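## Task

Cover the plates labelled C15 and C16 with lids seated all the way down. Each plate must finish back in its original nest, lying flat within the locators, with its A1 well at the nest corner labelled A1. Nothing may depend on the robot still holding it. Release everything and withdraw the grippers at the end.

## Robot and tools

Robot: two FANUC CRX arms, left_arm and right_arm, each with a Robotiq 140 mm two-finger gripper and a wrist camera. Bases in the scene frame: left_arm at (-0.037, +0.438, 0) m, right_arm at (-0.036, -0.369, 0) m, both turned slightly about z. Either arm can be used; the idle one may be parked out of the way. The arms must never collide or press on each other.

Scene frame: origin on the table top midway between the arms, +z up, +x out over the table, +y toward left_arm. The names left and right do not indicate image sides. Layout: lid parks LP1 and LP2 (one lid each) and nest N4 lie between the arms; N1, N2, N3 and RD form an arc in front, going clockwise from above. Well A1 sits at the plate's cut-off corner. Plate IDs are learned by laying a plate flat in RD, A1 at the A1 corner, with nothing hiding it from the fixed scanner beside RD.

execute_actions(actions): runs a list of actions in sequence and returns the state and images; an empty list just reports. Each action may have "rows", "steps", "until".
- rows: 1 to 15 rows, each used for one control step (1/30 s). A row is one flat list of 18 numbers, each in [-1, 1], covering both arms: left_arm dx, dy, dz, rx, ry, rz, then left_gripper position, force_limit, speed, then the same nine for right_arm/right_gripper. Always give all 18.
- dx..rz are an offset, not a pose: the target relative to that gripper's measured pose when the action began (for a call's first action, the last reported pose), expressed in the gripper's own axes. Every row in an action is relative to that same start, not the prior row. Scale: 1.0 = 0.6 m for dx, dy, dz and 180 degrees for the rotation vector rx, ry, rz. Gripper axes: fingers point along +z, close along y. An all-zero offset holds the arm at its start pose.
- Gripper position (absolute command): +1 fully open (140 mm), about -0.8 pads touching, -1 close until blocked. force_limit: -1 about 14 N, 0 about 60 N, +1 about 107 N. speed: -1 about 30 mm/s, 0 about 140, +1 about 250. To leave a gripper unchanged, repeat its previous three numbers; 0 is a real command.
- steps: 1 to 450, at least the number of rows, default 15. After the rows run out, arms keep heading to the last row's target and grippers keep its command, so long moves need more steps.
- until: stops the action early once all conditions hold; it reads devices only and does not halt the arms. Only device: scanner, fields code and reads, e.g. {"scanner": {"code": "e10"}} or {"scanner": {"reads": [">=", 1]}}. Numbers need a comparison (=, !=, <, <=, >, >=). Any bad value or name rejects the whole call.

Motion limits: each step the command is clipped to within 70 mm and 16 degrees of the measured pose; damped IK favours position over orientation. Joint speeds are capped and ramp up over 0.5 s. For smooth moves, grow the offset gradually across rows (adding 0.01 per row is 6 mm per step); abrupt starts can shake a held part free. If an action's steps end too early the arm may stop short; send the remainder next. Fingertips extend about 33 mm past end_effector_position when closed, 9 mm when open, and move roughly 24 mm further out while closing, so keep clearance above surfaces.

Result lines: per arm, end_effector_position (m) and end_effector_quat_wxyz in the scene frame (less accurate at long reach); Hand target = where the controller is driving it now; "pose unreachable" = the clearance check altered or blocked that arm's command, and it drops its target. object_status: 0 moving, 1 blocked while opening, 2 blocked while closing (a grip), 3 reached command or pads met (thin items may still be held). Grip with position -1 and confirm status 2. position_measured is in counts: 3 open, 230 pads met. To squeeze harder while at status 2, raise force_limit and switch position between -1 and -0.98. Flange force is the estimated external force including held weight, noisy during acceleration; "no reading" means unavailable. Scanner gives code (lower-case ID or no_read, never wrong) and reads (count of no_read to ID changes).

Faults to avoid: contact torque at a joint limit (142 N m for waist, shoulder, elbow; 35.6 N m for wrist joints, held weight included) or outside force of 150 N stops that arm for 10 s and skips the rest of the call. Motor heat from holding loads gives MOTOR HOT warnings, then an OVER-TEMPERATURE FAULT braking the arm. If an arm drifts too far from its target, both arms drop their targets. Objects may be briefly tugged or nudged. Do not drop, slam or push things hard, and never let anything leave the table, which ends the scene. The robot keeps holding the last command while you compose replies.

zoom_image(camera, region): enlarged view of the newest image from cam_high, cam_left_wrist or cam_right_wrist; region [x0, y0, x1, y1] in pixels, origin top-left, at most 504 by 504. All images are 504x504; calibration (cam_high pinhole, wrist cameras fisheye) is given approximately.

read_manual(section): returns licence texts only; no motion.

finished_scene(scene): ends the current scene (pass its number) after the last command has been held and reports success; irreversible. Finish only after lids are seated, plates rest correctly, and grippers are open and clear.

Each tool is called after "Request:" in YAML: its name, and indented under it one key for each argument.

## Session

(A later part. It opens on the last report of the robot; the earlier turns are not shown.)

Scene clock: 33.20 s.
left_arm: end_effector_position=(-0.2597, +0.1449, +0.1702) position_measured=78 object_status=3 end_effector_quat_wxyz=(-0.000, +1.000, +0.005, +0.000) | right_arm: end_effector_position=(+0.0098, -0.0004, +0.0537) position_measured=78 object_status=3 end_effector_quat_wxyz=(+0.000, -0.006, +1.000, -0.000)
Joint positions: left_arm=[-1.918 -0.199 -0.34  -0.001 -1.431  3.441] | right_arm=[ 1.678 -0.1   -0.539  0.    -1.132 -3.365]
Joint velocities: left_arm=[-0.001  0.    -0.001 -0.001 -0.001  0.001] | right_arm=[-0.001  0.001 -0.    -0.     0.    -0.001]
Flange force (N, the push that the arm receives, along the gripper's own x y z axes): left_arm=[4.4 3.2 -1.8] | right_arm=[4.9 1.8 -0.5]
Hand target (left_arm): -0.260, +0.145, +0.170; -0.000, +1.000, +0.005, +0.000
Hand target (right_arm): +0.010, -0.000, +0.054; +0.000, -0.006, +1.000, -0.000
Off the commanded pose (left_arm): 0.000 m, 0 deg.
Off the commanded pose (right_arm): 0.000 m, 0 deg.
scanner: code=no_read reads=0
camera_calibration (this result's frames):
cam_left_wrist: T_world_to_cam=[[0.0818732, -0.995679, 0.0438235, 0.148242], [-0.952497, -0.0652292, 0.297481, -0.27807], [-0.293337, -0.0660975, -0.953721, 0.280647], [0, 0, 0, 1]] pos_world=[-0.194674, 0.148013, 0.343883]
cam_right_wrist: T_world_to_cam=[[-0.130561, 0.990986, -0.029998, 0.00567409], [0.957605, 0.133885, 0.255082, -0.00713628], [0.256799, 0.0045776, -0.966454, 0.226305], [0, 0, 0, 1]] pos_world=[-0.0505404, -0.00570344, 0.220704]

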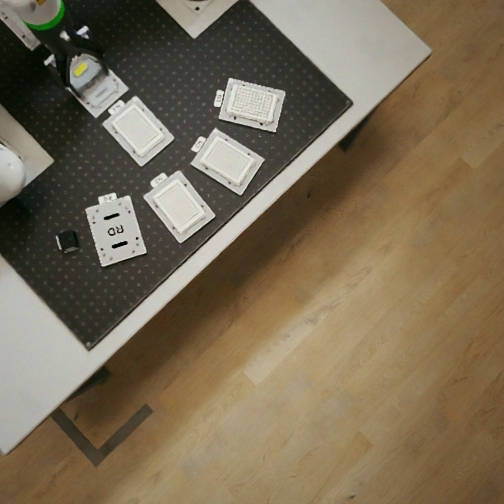

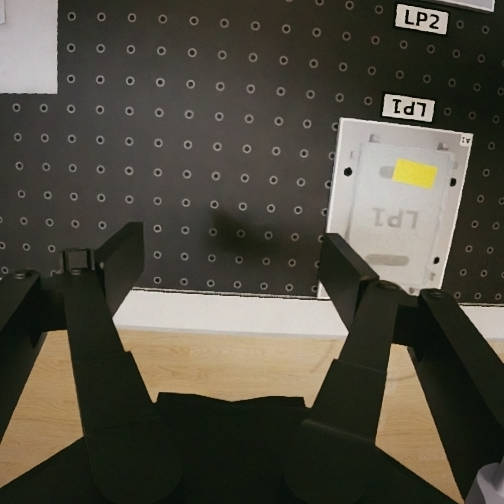

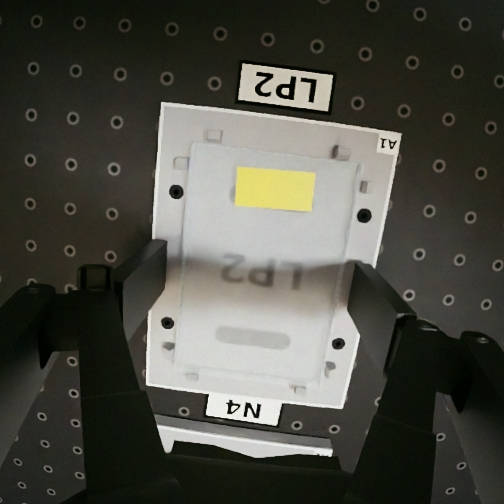

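Request:
execute_actions:
  actions: []

Scene clock: 35.07 s.
left_arm: end_effector_position=(-0.2597, +0.1449, +0.1702) position_measured=78 object_status=3 end_effector_quat_wxyz=(-0.000, +1.000, +0.005, +0.000) | right_arm: end_effector_position=(+0.0098, -0.0004, +0.0537) position_measured=78 object_status=3 end_effector_quat_wxyz=(+0.000, -0.006, +1.000, -0.000)
Joint positions: left_arm=[-1.918 -0.199 -0.34  -0.001 -1.431  3.441] | right_arm=[ 1.678 -0.1   -0.539  0.    -1.132 -3.365]
Joint velocities: left_arm=[-0.001 -0.     0.001 -0.001  0.001 -0.   ] | right_arm=[-0.    -0.     0.    -0.     0.001  0.001]
Flange force (N, the push that the arm receives, along the gripper's own x y z axes): left_arm=[3.0 2.9 -2.9] | right_arm=[5.2 1.9 -1.3]
Hand target (left_arm): -0.260, +0.145, +0.170; -0.000, +1.000, +0.005, +0.000
Hand target (right_arm): +0.010, -0.000, +0.054; +0.000, -0.006, +1.000, -0.000
Off the commanded pose (left_arm): 0.000 m, 0 deg.
Off the commanded pose (right_arm): 0.000 m, 0 deg.
scanner: code=no_read reads=0
camera_calibration (this result's frames):
cam_left_wrist: T_world_to_cam=[[0.0818739, -0.995679, 0.0438234, 0.148242], [-0.952497, -0.0652298, 0.297481, -0.27807], [-0.293337, -0.0660976, -0.953721, 0.280647], [0, 0, 0, 1]] pos_world=[-0.194674, 0.148013, 0.343883]
cam_right_wrist: T_world_to_cam=[[-0.130499, 0.990994, -0.0300003, 0.00568063], [0.957619, 0.133826, 0.25506, -0.00714504], [0.256778, 0.00455625, -0.96646, 0.2263], [0, 0, 0, 1]] pos_world=[-0.0505252, -0.00570436, 0.220702]

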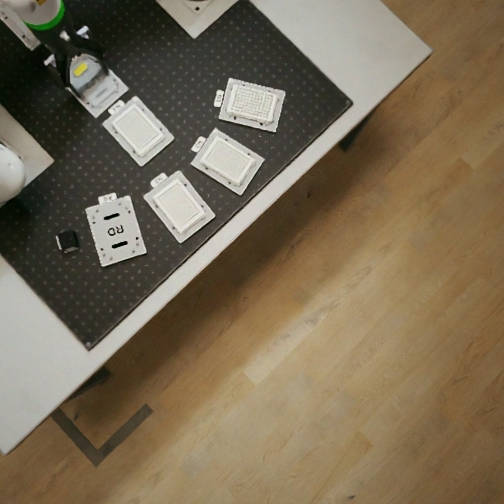

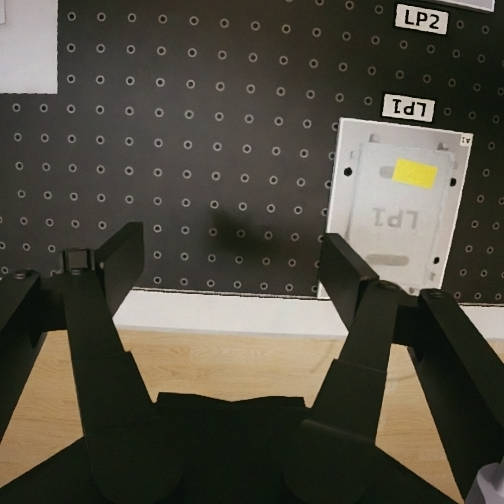

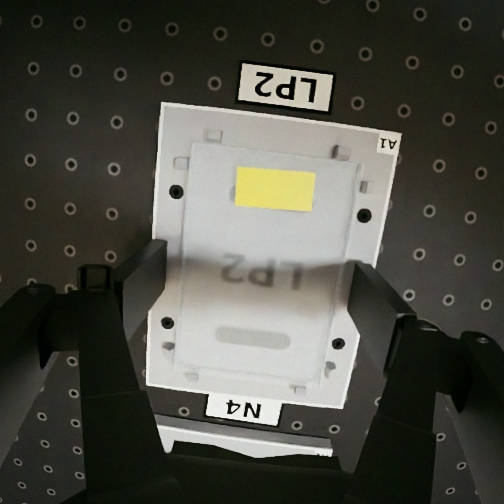

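Request:
execute_actions:
  actions:
    - {"rows": [[0,0,0,0,0,0,0.4,-0.2,-0.5, 0,0.001,0.0013,0,0,0,0.4,-0.2,-0.5],[0,0,0,0,0,0,0.4,-0.2,-0.5, 0,0.002,0.0027,0,0,0,0.4,-0.2,-0.5]], "steps": 3}

Request:
zoom_image:
  camera: "cam_left_wrist"
  region: [310, 100, 490, 310]

Scene clock: 36.13 s.
left_arm: end_effector_position=(-0.2597, +0.1449, +0.1702) position_measured=78 object_status=3 end_effector_quat_wxyz=(-0.000, +1.000, +0.005, +0.000) | right_arm: end_effector_position=(+0.0099, +0.0001, +0.0527) position_measured=78 object_status=3 end_effector_quat_wxyz=(+0.000, -0.005, +1.000, -0.000)
Joint positions: left_arm=[-1.918 -0.199 -0.34  -0.001 -1.431  3.441] | right_arm=[ 1.677 -0.097 -0.539  0.    -1.129 -3.365]
Joint velocities: left_arm=[-0.    -0.    -0.001  0.     0.     0.001] | right_arm=[-0.009  0.063  0.001  0.001  0.059 -0.   ]
Flange force (N, the push that the arm receives, along the gripper's own x y z axes): left_arm=[1.4 2.7 -1.7] | right_arm=[1.9 -2.0 -0.9]
Hand target (left_arm): -0.260, +0.145, +0.170; -0.000, +1.000, +0.005, +0.000
Hand target (right_arm): +0.010, +0.001, +0.052; +0.000, -0.006, +1.000, -0.000
Off the commanded pose (left_arm): 0.000 m, 0 deg.
Off the commanded pose (right_arm): 0.001 m, 0 deg.
scanner: code=no_read reads=0
camera_calibration (this result's frames):
cam_left_wrist: T_world_to_cam=[[0.0818734, -0.995679, 0.0438234, 0.148242], [-0.952497, -0.0652294, 0.297481, -0.27807], [-0.293337, -0.0660975, -0.953721, 0.280647], [0, 0, 0, 1]] pos_world=[-0.194674, 0.148013, 0.343883]
cam_right_wrist: T_world_to_cam=[[-0.130078, 0.991042, -0.0302467, 0.00514356], [0.957662, 0.133482, 0.255079, -0.00698429], [0.256832, 0.00421402, -0.966447, 0.225322], [0, 0, 0, 1]] pos_world=[-0.050512, -0.00511472, 0.219698]

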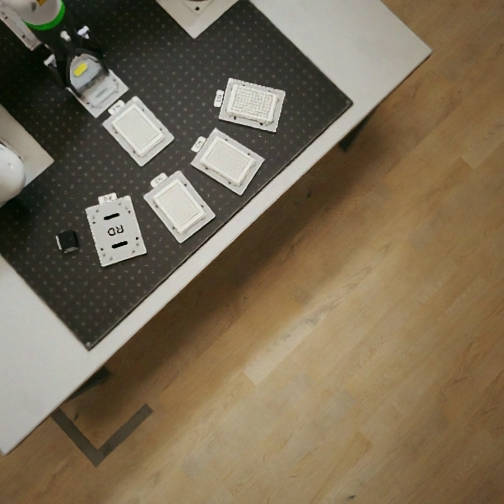

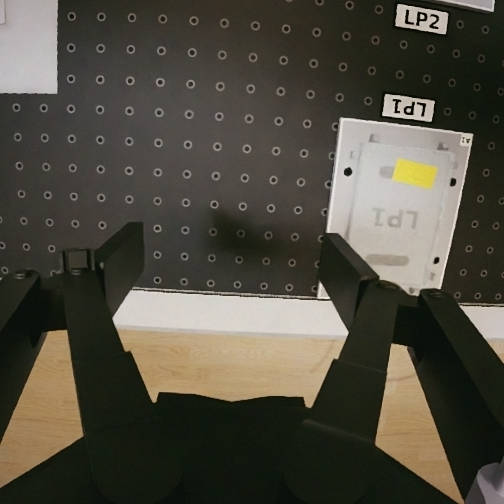

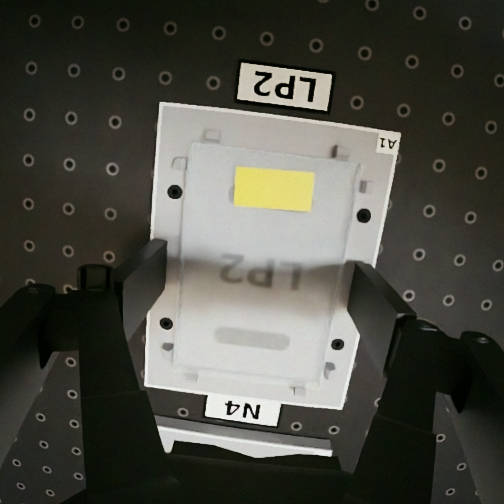

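Region (310, 100, 490, 310) of cam_left_wrist's 504x504 image, scaled by 2.400, with more detail than that image has; it fills the left 432 columns of this view, and the rest is white.

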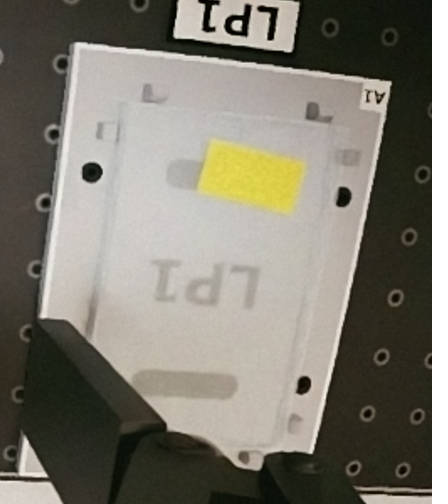

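Request:
execute_actions:
  actions: []

Request:
zoom_image:
  camera: "cam_right_wrist"
  region: [140, 130, 400, 400]

Scene clock: 37.87 s.
left_arm: end_effector_position=(-0.2597, +0.1449, +0.1702) position_measured=78 object_status=3 end_effector_quat_wxyz=(-0.000, +1.000, +0.005, +0.000) | right_arm: end_effector_position=(+0.0098, +0.0008, +0.0521) position_measured=78 object_status=3 end_effector_quat_wxyz=(+0.000, -0.006, +1.000, -0.000)
Joint positions: left_arm=[-1.918 -0.199 -0.34  -0.001 -1.431  3.441] | right_arm=[ 1.677 -0.095 -0.539  0.    -1.127 -3.365]
Joint velocities: left_arm=[ 0.    -0.    -0.001  0.    -0.001  0.001] | right_arm=[ 0.001 -0.001 -0.    -0.     0.001  0.002]
Flange force (N, the push that the arm receives, along the gripper's own x y z axes): left_arm=[3.2 2.4 -1.7] | right_arm=[6.2 2.0 -0.7]
Hand target (left_arm): -0.260, +0.145, +0.170; -0.000, +1.000, +0.005, +0.000
Hand target (right_arm): +0.010, +0.001, +0.052; +0.000, -0.006, +1.000, -0.000
Off the commanded pose (left_arm): 0.000 m, 0 deg.
Off the commanded pose (right_arm): 0.000 m, 0 deg.
scanner: code=no_read reads=0
camera_calibration (this result's frames):
cam_left_wrist: T_world_to_cam=[[0.0818736, -0.995679, 0.0438235, 0.148242], [-0.952497, -0.0652295, 0.297481, -0.27807], [-0.293337, -0.0660976, -0.953721, 0.280647], [0, 0, 0, 1]] pos_world=[-0.194674, 0.148013, 0.343883]
cam_right_wrist: T_world_to_cam=[[-0.13049, 0.990996, -0.0299958, 0.00445106], [0.957618, 0.133816, 0.25507, -0.0068825], [0.256788, 0.00455969, -0.966457, 0.224738], [0, 0, 0, 1]] pos_world=[-0.0505383, -0.00451473, 0.219088]

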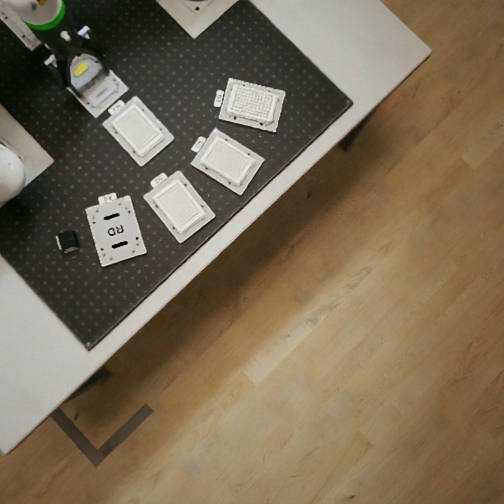

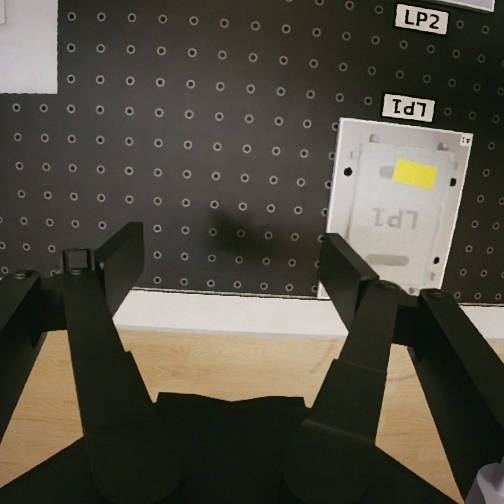

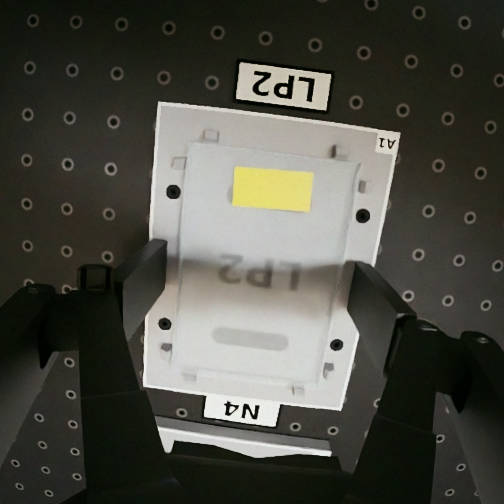

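Region (140, 130, 400, 400) of cam_right_wrist's 504x504 image, scaled by 1.867, with more detail than that image has; it fills the left 485 columns of this view, and the rest is white.

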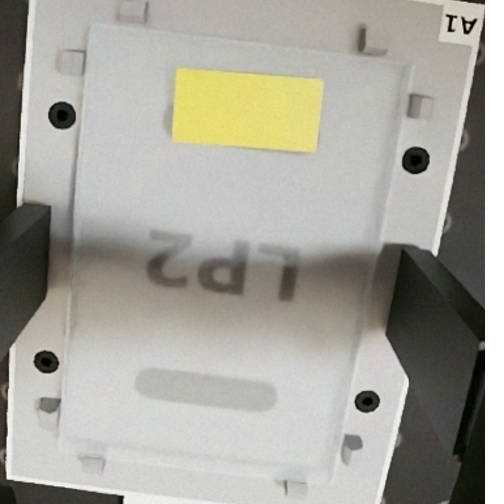

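Request:
execute_actions:
  actions:
    - {"rows": [[0,0,0,0,0,0,0.4,-0.2,-0.5, 0,0,0,0,0,0,-1,-0.2,-0.5]], "steps": 2}

Scene clock: 38.20 s.
left_arm: end_effector_position=(-0.2597, +0.1449, +0.1702) position_measured=78 object_status=3 end_effector_quat_wxyz=(-0.000, +1.000, +0.005, +0.000) | right_arm: end_effector_position=(+0.0098, +0.0008, +0.0521) position_measured=79 object_status=0 end_effector_quat_wxyz=(+0.000, -0.006, +1.000, -0.000)
Joint positions: left_arm=[-1.918 -0.199 -0.34  -0.001 -1.431  3.441] | right_arm=[ 1.677 -0.095 -0.539  0.    -1.127 -3.365]
Joint velocities: left_arm=[ 0.    -0.     0.    -0.001  0.001  0.001] | right_arm=[ 0.     0.     0.    -0.002 -0.    -0.   ]
Flange force (N, the push that the arm receives, along the gripper's own x y z axes): left_arm=[2.4 4.1 -3.1] | right_arm=[5.9 2.6 -0.5]
Hand target (left_arm): -0.260, +0.145, +0.170; -0.000, +1.000, +0.005, +0.000
Hand target (right_arm): +0.010, +0.001, +0.052; +0.000, -0.006, +1.000, -0.000
Off the commanded pose (left_arm): 0.000 m, 0 deg.
Off the commanded pose (right_arm): 0.000 m, 0 deg.
scanner: code=no_read reads=0
camera_calibration (this result's frames):
cam_left_wrist: T_world_to_cam=[[0.0818735, -0.995679, 0.0438234, 0.148242], [-0.952497, -0.0652294, 0.297481, -0.27807], [-0.293337, -0.0660975, -0.953721, 0.280647], [0, 0, 0, 1]] pos_world=[-0.194674, 0.148013, 0.343883]
cam_right_wrist: T_world_to_cam=[[-0.130492, 0.990996, -0.0299928, 0.00444886], [0.957617, 0.133817, 0.255073, -0.00688386], [0.25679, 0.00456353, -0.966456, 0.224739], [0, 0, 0, 1]] pos_world=[-0.050538, -0.00451322, 0.219089]

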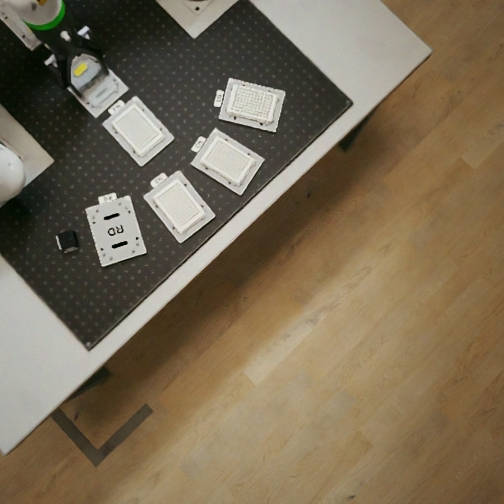

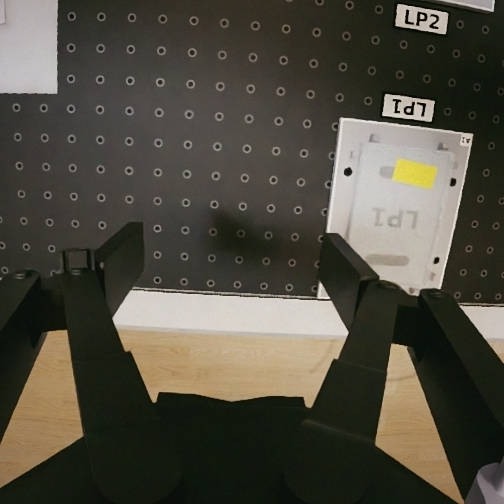

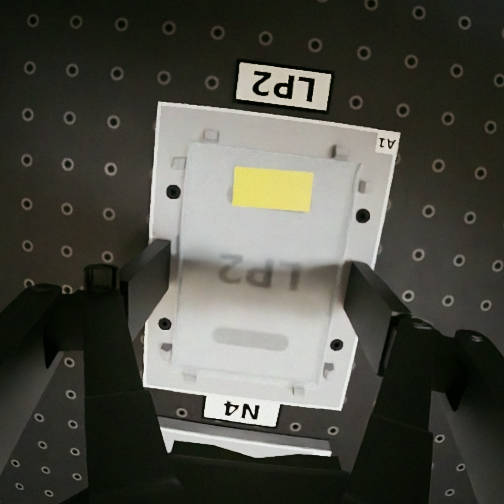

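Request:
execute_actions:
  actions: []

Scene clock: 39.70 s.
left_arm: end_effector_position=(-0.2597, +0.1449, +0.1702) position_measured=78 object_status=3 end_effector_quat_wxyz=(-0.000, +1.000, +0.005, +0.000) | right_arm: end_effector_position=(+0.0098, +0.0008, +0.0521) position_measured=104 object_status=2 end_effector_quat_wxyz=(+0.000, -0.006, +1.000, -0.000)
Joint positions: left_arm=[-1.918 -0.199 -0.34  -0.001 -1.431  3.441] | right_arm=[ 1.677 -0.095 -0.539  0.    -1.127 -3.365]
Joint velocities: left_arm=[-0.     0.     0.     0.001 -0.001 -0.001] | right_arm=[-0.001  0.001  0.    -0.     0.    -0.   ]
Flange force (N, the push that the arm receives, along the gripper's own x y z axes): left_arm=[2.6 1.0 -2.0] | right_arm=[6.7 -2.0 -31.1]
Hand target (left_arm): -0.260, +0.145, +0.170; -0.000, +1.000, +0.005, +0.000
Hand target (right_arm): +0.010, +0.001, +0.052; +0.000, -0.006, +1.000, -0.000
Off the commanded pose (left_arm): 0.000 m, 0 deg.
Off the commanded pose (right_arm): 0.000 m, 0 deg.
scanner: code=no_read reads=0
camera_calibration (this result's frames):
cam_left_wrist: T_world_to_cam=[[0.0818735, -0.995679, 0.0438235, 0.148242], [-0.952497, -0.0652294, 0.297481, -0.27807], [-0.293337, -0.0660976, -0.953721, 0.280647], [0, 0, 0, 1]] pos_world=[-0.194674, 0.148013, 0.343883]
cam_right_wrist: T_world_to_cam=[[-0.130491, 0.990996, -0.0299949, 0.0044503], [0.957618, 0.133816, 0.25507, -0.00688232], [0.256787, 0.00456063, -0.966457, 0.224737], [0, 0, 0, 1]] pos_world=[-0.0505384, -0.00451421, 0.219088]

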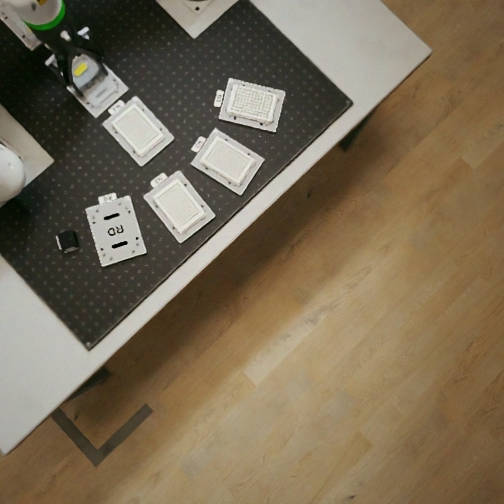

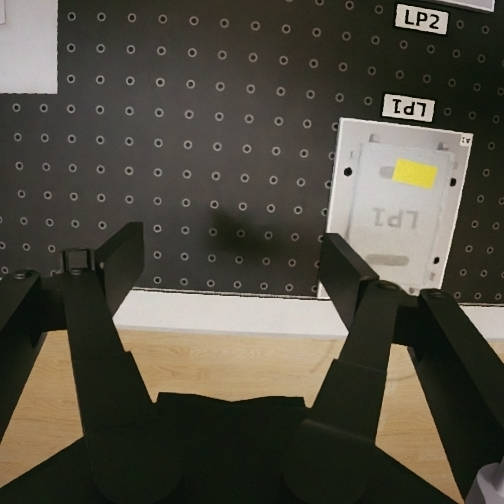

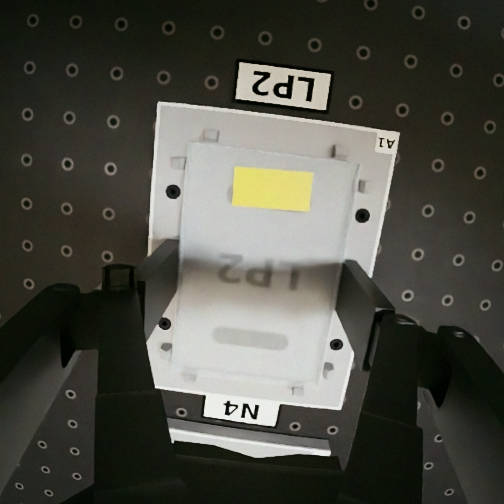

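Request:
execute_actions:
  actions:
    - {"rows": [ [0,0,0,0,0,0,0.4,-0.2,-0.5, 0,0,-0.002,0,0,0,-1,-0.2,-0.5], [0,0,0.002,0,0,0,0.4,-0.2,-0.5, 0,0,-0.005,0,0,0,-1,-0.2,-0.5], [0,0,0.005,0,0,0,0.4,-0.2,-0.5, 0,0,-0.010,0,0,0,-1,-0.2,-0.5], [0,0,0.009,0,0,0,0.4,-0.2,-0.5, 0,0,-0.017,0,0,0,-1,-0.2,-0.5], [0,0,0.014,0,0,0,0.4,-0.2,-0.5, 0,0,-0.025,0,0,0,-1,-0.2,-0.5], [0,0,0.019,0,0,0,0.4,-0.2,-0.5, 0,0,-0.034,0,0,0,-1,-0.2,-0.5], [0,0,0.024,0,0,0,0.4,-0.2,-0.5, -0.004,-0.0006,-0.043,0,0,0.0002,-1,-0.2,-0.5], [0,0,0.029,0,0,0,0.4,-0.2,-0.5, -0.012,-0.0019,-0.051,0,0,0.0005,-1,-0.2,-0.5], [0,0,0.034,0,0,0,0.4,-0.2,-0.5, -0.024,-0.0039,-0.057,0,0,0.001,-1,-0.2,-0.5], [0,0,0.040,0,0,0,0.4,-0.2,-0.5, -0.040,-0.0065,-0.060,0,0,0.0016,-1,-0.2,-0.5], [0,0.003,0.046,0,0,0,0.4,-0.2,-0.5, -0.060,-0.0097,-0.061,0,0,0.0024,-1,-0.2,-0.5], [0,0.008,0.052,0,0,0,0.4,-0.2,-0.5, -0.084,-0.0136,-0.061,0,0,0.0034,-1,-0.2,-0.5], [0.0003,0.016,0.059,0,0,0,0.4,-0.2,-0.5, -0.112,-0.0181,-0.061,0,0,0.0045,-1,-0.2,-0.5], [0.0005,0.028,0.067,0,0,0,0.4,-0.2,-0.5, -0.145,-0.0235,-0.061,0,0,0.0058,-1,-0.2,-0.5], [0.0038,0.2416,0.177,0,0,0,0.4,-0.2,-0.5, -0.710,-0.1149,-0.060,0,0,0.0283,-1,-0.2,-0.5] ], "steps": 28}

Scene clock: 41.40 s.
left_arm: end_effector_position=(-0.2596, +0.1410, +0.1405) position_measured=78 object_status=3 end_effector_quat_wxyz=(-0.000, +1.000, +0.005, +0.001) | right_arm: end_effector_position=(+0.2007, -0.0434, +0.0909) position_measured=104 object_status=2 end_effector_quat_wxyz=(+0.011, +0.042, +0.999, +0.001)
Joint positions: left_arm=[-1.914 -0.177 -0.391 -0.001 -1.357  3.437] | right_arm=[ 1.164 -0.07  -0.425  0.023 -1.208 -2.954]
Joint velocities: left_arm=[-0.001 -0.     0.     0.001 -0.001  0.   ] | right_arm=[-0.905  0.359  0.351  0.024  0.039  0.872]
Flange force (N, the push that the arm receives, along the gripper's own x y z axes): left_arm=[4.3 1.6 -1.7] | right_arm=[5.5 0.3 -2.8]
Hand target (left_arm): -0.260, +0.141, +0.141; -0.000, +1.000, +0.005, +0.001
Hand target (right_arm): +0.253, -0.054, +0.092; +0.013, +0.042, +0.999, +0.001
Off the commanded pose (left_arm): 0.161 m, 0 deg.
Off the commanded pose (right_arm): 0.237 m, 1 deg; position clipped at the last step of the last action.
scanner: code=no_read reads=0
pose unreachable (left arm): on one or more control steps of this call, first in action 0 (counted from 0), this arm could not follow its commanded pose, so it was not sent that pose on those steps. It may still have moved: this result reports where it is.
cause: the commanded pose would bring a part of the arm too close to another arm (a part of this arm just beyond joint 4 (forearm roll) and a part of the other arm just beyond its joint 4 (forearm roll)).
camera_calibration (this result's frames):
cam_left_wrist: T_world_to_cam=[[0.0819807, -0.995682, 0.043556, 0.145777], [-0.952557, -0.065427, 0.297245, -0.269338], [-0.293111, -0.0658579, -0.953807, 0.252181], [0, 0, 0, 1]] pos_world=[-0.194594, 0.144134, 0.314242]
cam_right_wrist: T_world_to_cam=[[-0.036046, 0.998926, -0.0290955, 0.0556199], [0.959944, 0.0427051, 0.276918, -0.200106], [0.277863, -0.0179482, -0.960453, 0.207723], [0, 0, 0, 1]] pos_world=[0.136376, -0.0432864, 0.256539]

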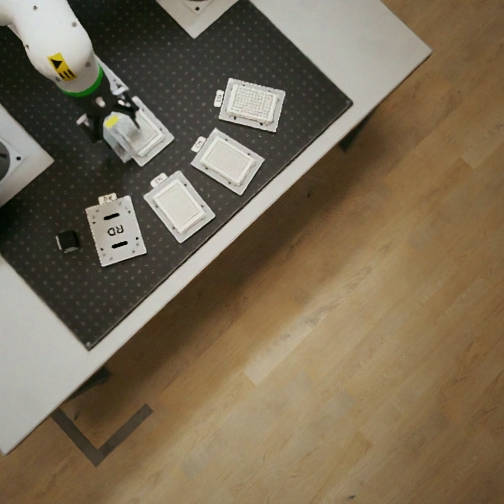

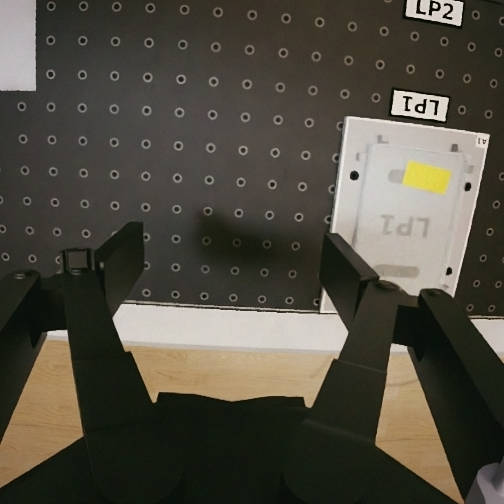

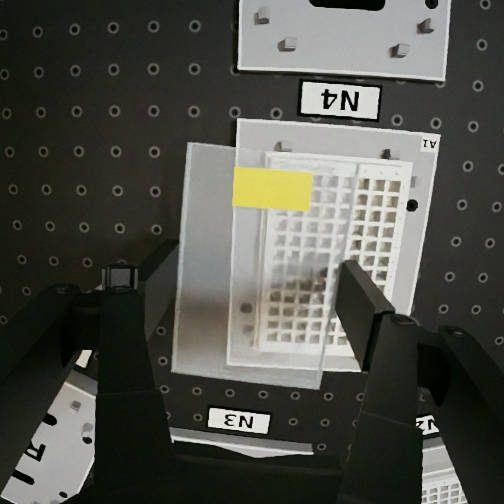

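Request:
execute_actions:
  actions: []

Scene clock: 41.60 s.
left_arm: end_effector_position=(-0.2596, +0.1410, +0.1405) position_measured=78 object_status=3 end_effector_quat_wxyz=(-0.000, +1.000, +0.005, +0.001) | right_arm: end_effector_position=(+0.2512, -0.0539, +0.0920) position_measured=104 object_status=2 end_effector_quat_wxyz=(+0.013, +0.042, +0.999, +0.001)
Joint positions: left_arm=[-1.914 -0.177 -0.391 -0.001 -1.357  3.437] | right_arm=[ 1.035 -0.013 -0.368  0.025 -1.203 -2.828]
Joint velocities: left_arm=[-0.001  0.    -0.001  0.    -0.002 -0.   ] | right_arm=[-0.184  0.084  0.083  0.001  0.007  0.178]
Flange force (N, the push that the arm receives, along the gripper's own x y z axes): left_arm=[2.3 1.0 -0.8] | right_arm=[-15.8 7.8 3.5]
Hand target (left_arm): -0.260, +0.141, +0.141; -0.000, +1.000, +0.005, +0.001
Hand target (right_arm): +0.253, -0.054, +0.092; +0.013, +0.042, +0.999, +0.001
Off the commanded pose (left_arm): 0.161 m, 0 deg.
Off the commanded pose (right_arm): 0.186 m, 2 deg; position clipped at the last step of the last action.
scanner: code=no_read reads=0
camera_calibration (this result's frames):
cam_left_wrist: T_world_to_cam=[[0.0819738, -0.995682, 0.0435726, 0.145773], [-0.952556, -0.0654152, 0.29725, -0.269354], [-0.293117, -0.0658721, -0.953805, 0.252189], [0, 0, 0, 1]] pos_world=[-0.194604, 0.144135, 0.314253]
cam_right_wrist: T_world_to_cam=[[-0.0342527, 0.998987, -0.0291694, 0.0675073], [0.958963, 0.0410718, 0.280542, -0.248616], [0.281456, -0.0183631, -0.959398, 0.193511], [0, 0, 0, 1]] pos_world=[0.186261, -0.0536744, 0.25737]

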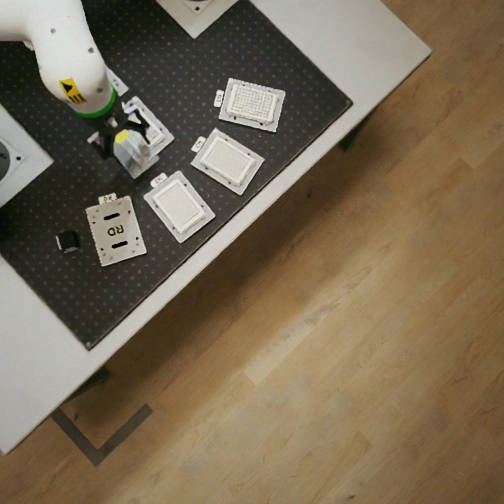

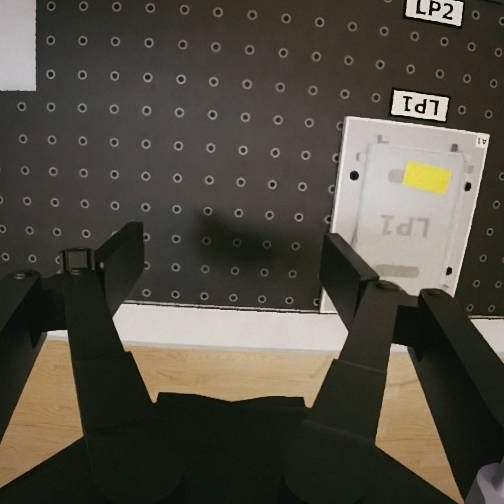

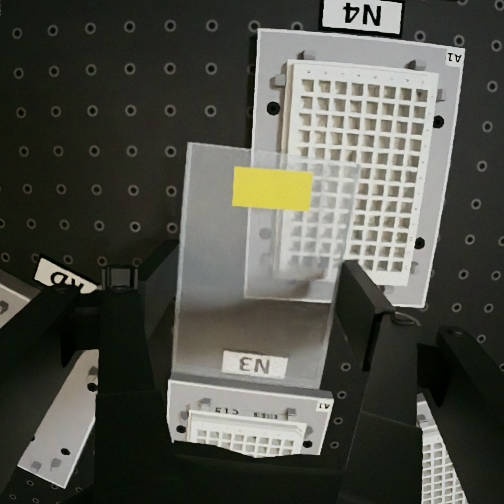

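Request:
execute_actions:
  actions:
    - {"rows": [ [0.0002,0.015,0.008,0,0,0,0.4,-0.2,-0.5, -0.012,0.0004,0.0007,0.0001,0.0005,-0.0001,-1,-0.2,-0.5], [0.0006,0.04,0.022,0,0,0,0.4,-0.2,-0.5, -0.03,0.0011,0.0018,0.0002,0.0012,-0.0003,-1,-0.2,-0.5], [0.0012,0.075,0.041,0,0,0,0.4,-0.2,-0.5, -0.06,0.0021,0.0035,0.0003,0.0022,-0.0006,-1,-0.2,-0.5], [0.0038,0.2350,0.1275,0,0,0,0.4,-0.2,-0.5, -0.10,0.0035,0.0059,0.0005,0.0035,-0.001,-1,-0.2,-0.5], [0.0038,0.2350,0.1275,0,0,0,0.4,-0.2,-0.5, -0.3088,0.0108,0.0181,0.0011,0.00826,-0.0024,-1,-0.2,-0.5] ], "steps": 15}

Scene clock: 44.03 s.
left_arm: end_effector_position=(-0.2519, +0.0203, +0.0753) position_measured=78 object_status=3 end_effector_quat_wxyz=(+0.002, +1.000, +0.005, +0.000) | right_arm: end_effector_position=(+0.3988, -0.0676, +0.0892) position_measured=104 object_status=2 end_effector_quat_wxyz=(+0.014, +0.041, +0.999, +0.002)
Joint positions: left_arm=[-1.824  0.125 -0.256 -0.001 -1.187  3.347] | right_arm=[ 0.74   0.237 -0.095  0.02  -1.218 -2.528]
Joint velocities: left_arm=[ 0.091  0.652  0.402  0.018  0.242 -0.094] | right_arm=[-0.572  0.718  0.852 -0.02  -0.138  0.589]
Flange force (N, the push that the arm receives, along the gripper's own x y z axes): left_arm=[4.7 18.2 9.7] | right_arm=[-5.3 0.9 -2.4]
Hand target (left_arm): -0.255, +0.002, +0.065; +0.001, +1.000, +0.005, -0.000
Hand target (right_arm): +0.434, -0.067, +0.086; +0.009, +0.040, +0.999, +0.002
Off the commanded pose (left_arm): 0.024 m, 0 deg.
Off the commanded pose (right_arm): 0.038 m, 2 deg.
scanner: code=no_read reads=0
camera_calibration (this result's frames):
cam_left_wrist: T_world_to_cam=[[0.0825608, -0.995473, 0.0470805, 0.0276914], [-0.952314, -0.0648809, 0.29814, -0.250488], [-0.293736, -0.0694501, -0.95336, 0.184145], [0, 0, 0, 1]] pos_world=[-0.186739, 0.0241031, 0.248933]
cam_right_wrist: T_world_to_cam=[[-0.0365981, 0.998956, -0.0273398, 0.0869374], [0.958548, 0.0428272, 0.281694, -0.388624], [0.282571, -0.015897, -0.959115, 0.148772], [0, 0, 0, 1]] pos_world=[0.333657, -0.0678379, 0.254539]

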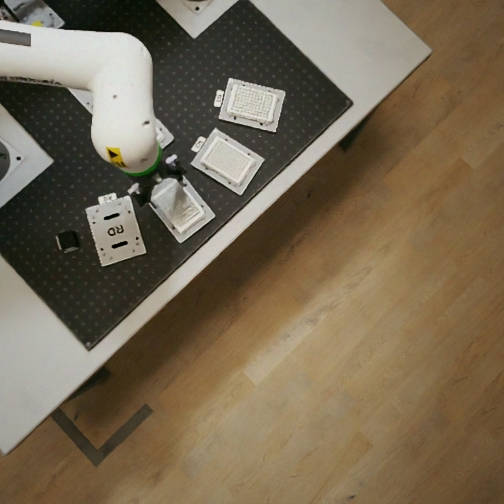

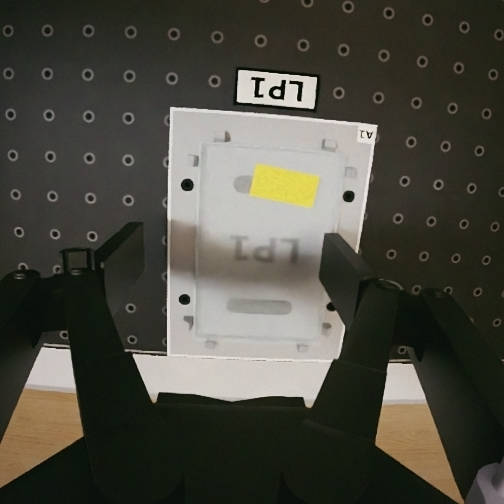

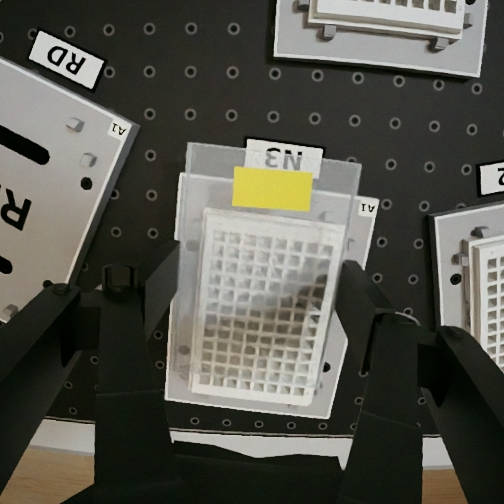

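Request:
execute_actions:
  actions: []

Request:
zoom_image:
  camera: "cam_left_wrist"
  region: [110, 100, 380, 370]

Scene clock: 45.23 s.
left_arm: end_effector_position=(-0.2549, +0.0020, +0.0649) position_measured=78 object_status=3 end_effector_quat_wxyz=(+0.001, +1.000, +0.005, -0.000) | right_arm: end_effector_position=(+0.4339, -0.0670, +0.0863) position_measured=104 object_status=2 end_effector_quat_wxyz=(+0.009, +0.040, +0.999, +0.002)
Joint positions: left_arm=[-1.822  0.179 -0.219 -0.    -1.171  3.345] | right_arm=[ 0.686  0.316  0.001  0.012 -1.24  -2.469]
Joint velocities: left_arm=[ 0.     0.     0.001 -0.001  0.001 -0.001] | right_arm=[ 0.001  0.001 -0.     0.001 -0.001  0.   ]
Flange force (N, the push that the arm receives, along the gripper's own x y z axes): left_arm=[-0.7 2.1 -1.3] | right_arm=[0.1 5.9 -0.3]
Hand target (left_arm): -0.255, +0.002, +0.065; +0.001, +1.000, +0.005, -0.000
Hand target (right_arm): +0.434, -0.067, +0.086; +0.009, +0.040, +0.999, +0.002
Off the commanded pose (left_arm): 0.002 m, 0 deg.
Off the commanded pose (right_arm): 0.005 m, 1 deg.
scanner: code=no_read reads=0
camera_calibration (this result's frames):
cam_left_wrist: T_world_to_cam=[[0.0821238, -0.995612, 0.0448632, 0.0102221], [-0.952226, -0.0651001, 0.298374, -0.25151], [-0.294144, -0.0672235, -0.953394, 0.171976], [0, 0, 0, 1]] pos_world=[-0.189748, 0.00536475, 0.238546]
cam_right_wrist: T_world_to_cam=[[-0.0393145, 0.998854, -0.0272787, 0.0887601], [0.961011, 0.0452746, 0.27278, -0.421575], [0.273703, -0.0154909, -0.96169, 0.140111], [0, 0, 0, 1]] pos_world=[0.370279, -0.0674014, 0.252162]

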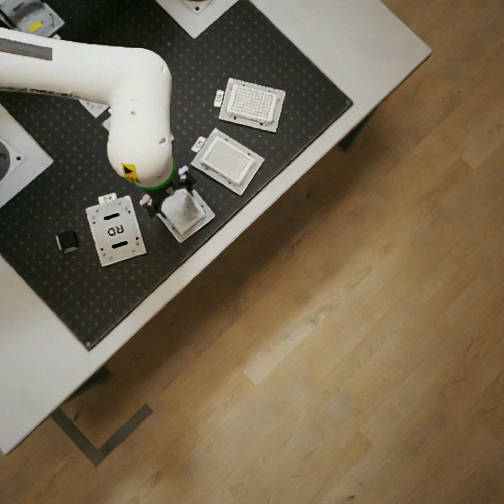

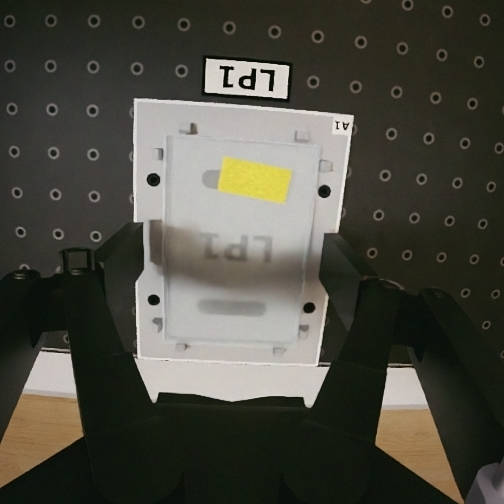

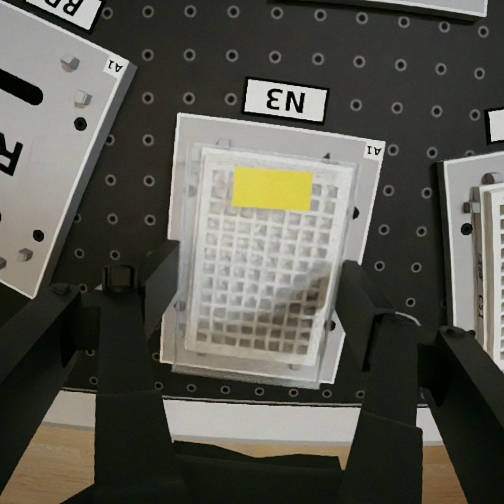

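Region (110, 100, 380, 370) of cam_left_wrist's 504x504 image, scaled by 1.867, with more detail than that image has.

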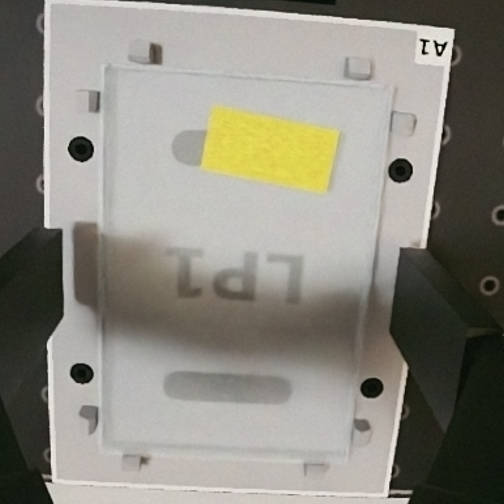

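Request:
zoom_image:
  camera: "cam_right_wrist"
  region: [160, 100, 400, 240]

Request:
zoom_image:
  camera: "cam_right_wrist"
  region: [150, 290, 360, 400]

Region (160, 100, 400, 240) of cam_right_wrist's 504x504 image, scaled by 2.100, with more detail than that image has; it fills the top 294 rows of this view, and the rest is white.

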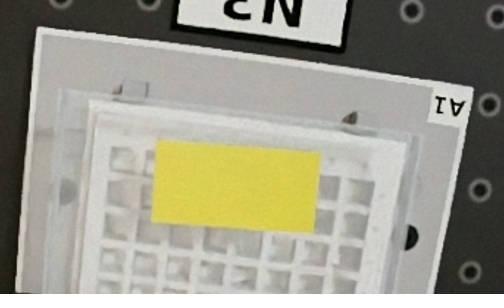

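Region (150, 290, 360, 400) of cam_right_wrist's 504x504 image, scaled by 2.400, with more detail than that image has; it fills the top 264 rows of this view, and the rest is white.

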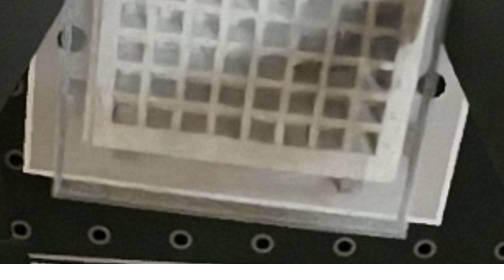

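Request:
execute_actions:
  actions:
    - {"rows": [ [-0.002,0.0012,0.004,0.0001,0,0,0.4,-0.2,-0.5, -0.002,0.0013,0.003,0.0005,0.0018,0.001,-1,-0.2,-0.5], [-0.004,0.0022,0.011,0.0002,0.0001,0,0.4,-0.2,-0.5, -0.0045,0.0029,0.009,0.001,0.004,0.0024,-1,-0.2,-0.5], [-0.005,0.0027,0.0203,0.00035,0.0001,0,0.4,-0.2,-0.5, -0.0065,0.0042,0.0188,0.00146,0.00563,0.0034,-1,-0.2,-0.5] ], "steps": 6}

Scene clock: 52.20 s.
left_arm: end_effector_position=(-0.2577, +0.0005, +0.0534) position_measured=78 object_status=3 end_effector_quat_wxyz=(-0.000, +1.000, +0.005, +0.000) | right_arm: end_effector_position=(+0.4374, -0.0653, +0.0759) position_measured=104 object_status=2 end_effector_quat_wxyz=(+0.000, +0.045, +0.999, -0.000)
Joint positions: left_arm=[-1.827  0.198 -0.226 -0.    -1.147  3.35 ] | right_arm=[ 0.677  0.347  0.02   0.001 -1.243 -2.466]
Joint velocities: left_arm=[-0.009  0.043 -0.018 -0.     0.061  0.009] | right_arm=[-0.035  0.123  0.059 -0.034  0.027  0.011]
Flange force (N, the push that the arm receives, along the gripper's own x y z axes): left_arm=[-4.6 11.4 19.4] | right_arm=[-13.4 11.7 15.1]
Hand target (left_arm): -0.258, +0.000, +0.053; -0.000, +1.000, +0.005, +0.000
Hand target (right_arm): +0.438, -0.065, +0.075; +0.000, +0.045, +0.999, +0.000
Off the commanded pose (left_arm): 0.001 m, 0 deg.
Off the commanded pose (right_arm): 0.001 m, 0 deg.
scanner: code=no_read reads=0
camera_calibration (this result's frames):
cam_left_wrist: T_world_to_cam=[[0.082004, -0.995677, 0.0436202, 0.00948334], [-0.952382, -0.0653911, 0.297814, -0.250837], [-0.293674, -0.065965, -0.953627, 0.160209], [0, 0, 0, 1]] pos_world=[-0.192621, 0.00360803, 0.227069]
cam_right_wrist: T_world_to_cam=[[-0.0299915, 0.999092, -0.0302709, 0.083039], [0.966034, 0.0367491, 0.25579, -0.423622], [0.25667, -0.0215712, -0.966258, 0.136665], [0, 0, 0, 1]] pos_world=[0.376646, -0.0644478, 0.242926]

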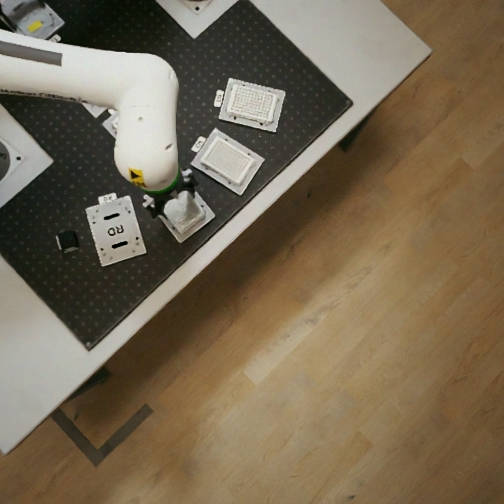

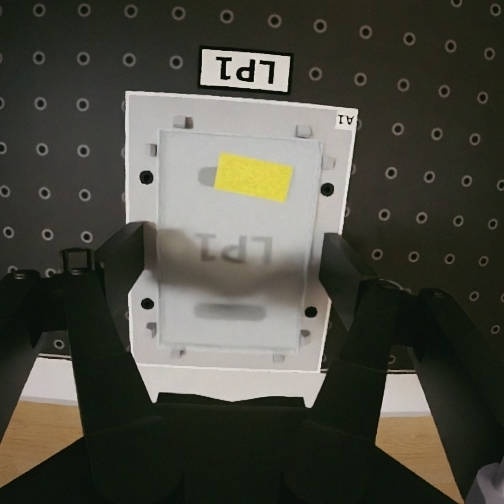

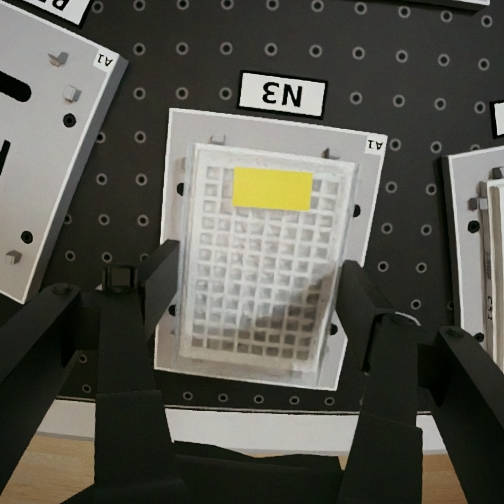

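Request:
execute_actions:
  actions: []

Request:
zoom_image:
  camera: "cam_left_wrist"
  region: [120, 110, 370, 370]

Scene clock: 54.30 s.
left_arm: end_effector_position=(-0.2579, +0.0003, +0.0527) position_measured=78 object_status=3 end_effector_quat_wxyz=(-0.000, +1.000, +0.005, +0.000) | right_arm: end_effector_position=(+0.4382, -0.0648, +0.0751) position_measured=104 object_status=2 end_effector_quat_wxyz=(+0.000, +0.045, +0.999, +0.000)
Joint positions: left_arm=[-1.827  0.199 -0.227 -0.    -1.145  3.351] | right_arm=[ 0.676  0.35   0.022  0.    -1.242 -2.466]
Joint velocities: left_arm=[ 0.    -0.     0.     0.002 -0.001  0.   ] | right_arm=[-0.     0.001  0.     0.001  0.001  0.001]
Flange force (N, the push that the arm receives, along the gripper's own x y z axes): left_arm=[0.8 3.0 -0.4] | right_arm=[-0.8 5.9 -0.7]
Hand target (left_arm): -0.258, +0.000, +0.053; -0.000, +1.000, +0.005, +0.000
Hand target (right_arm): +0.438, -0.065, +0.075; +0.000, +0.045, +0.999, +0.000
Off the commanded pose (left_arm): 0.000 m, 0 deg.
Off the commanded pose (right_arm): 0.000 m, 0 deg.
scanner: code=no_read reads=0
camera_calibration (this result's frames):
cam_left_wrist: T_world_to_cam=[[0.0821042, -0.995662, 0.0437776, 0.00939556], [-0.952322, -0.0654279, 0.297996, -0.250833], [-0.293839, -0.0661571, -0.953563, 0.159489], [0, 0, 0, 1]] pos_world=[-0.192781, 0.00349462, 0.226418]
cam_right_wrist: T_world_to_cam=[[-0.0291362, 0.999136, -0.0296225, 0.0821523], [0.966183, 0.0357464, 0.255367, -0.424317], [0.256205, -0.0211803, -0.96639, 0.135863], [0, 0, 0, 1]] pos_world=[0.377553, -0.0640359, 0.242086]

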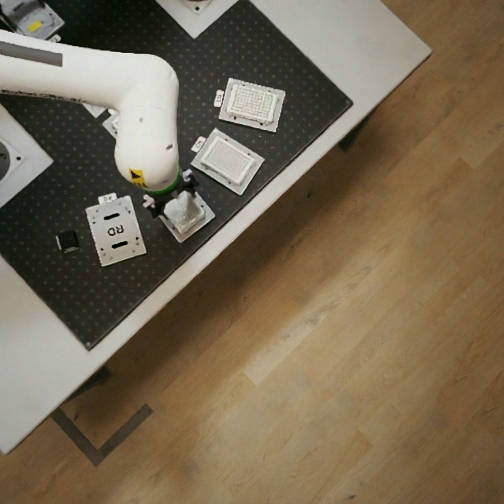

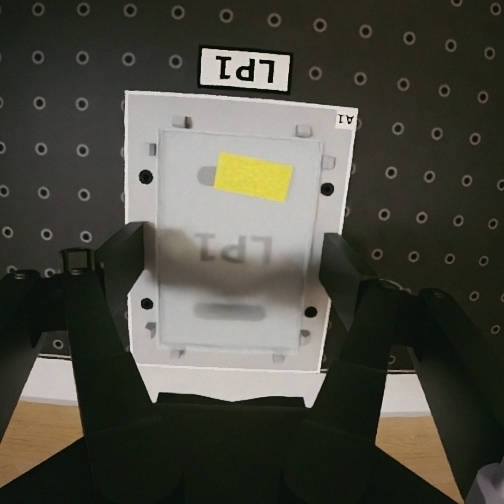

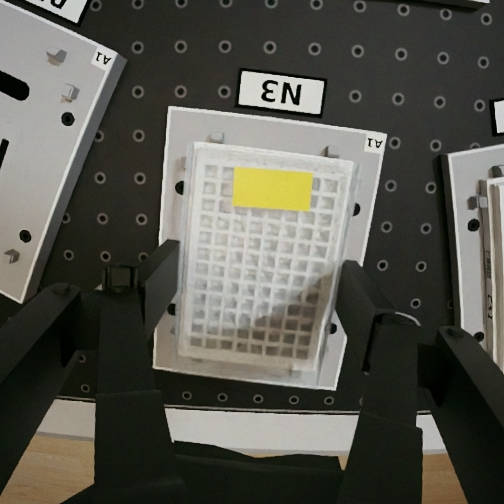

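Region (120, 110, 370, 370) of cam_left_wrist's 504x504 image, scaled by 1.938, with more detail than that image has; it fills the left 485 columns of this view, and the rest is white.

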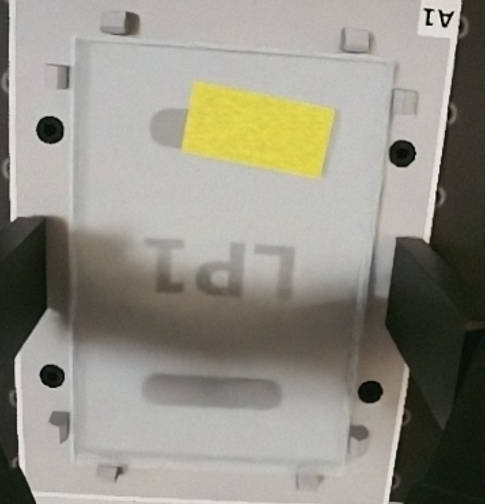

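Request:
zoom_image:
  camera: "cam_left_wrist"
  region: [130, 200, 190, 300]

Request:
zoom_image:
  camera: "cam_left_wrist"
  region: [285, 205, 345, 305]

Region (130, 200, 190, 300) of cam_left_wrist's 504x504 image, scaled by 5.040, with more detail than that image has; it fills the left 302 columns of this view, and the rest is white.

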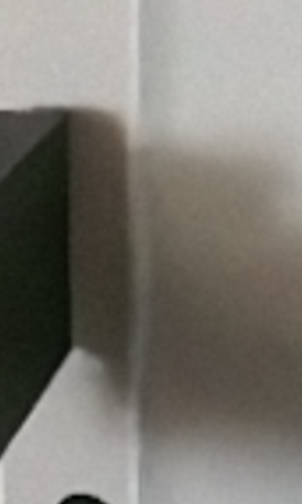

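Region (285, 205, 345, 305) of cam_left_wrist's 504x504 image, scaled by 5.040, with more detail than that image has; it fills the left 302 columns of this view, and the rest is white.

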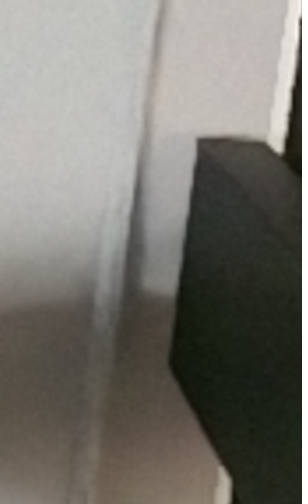

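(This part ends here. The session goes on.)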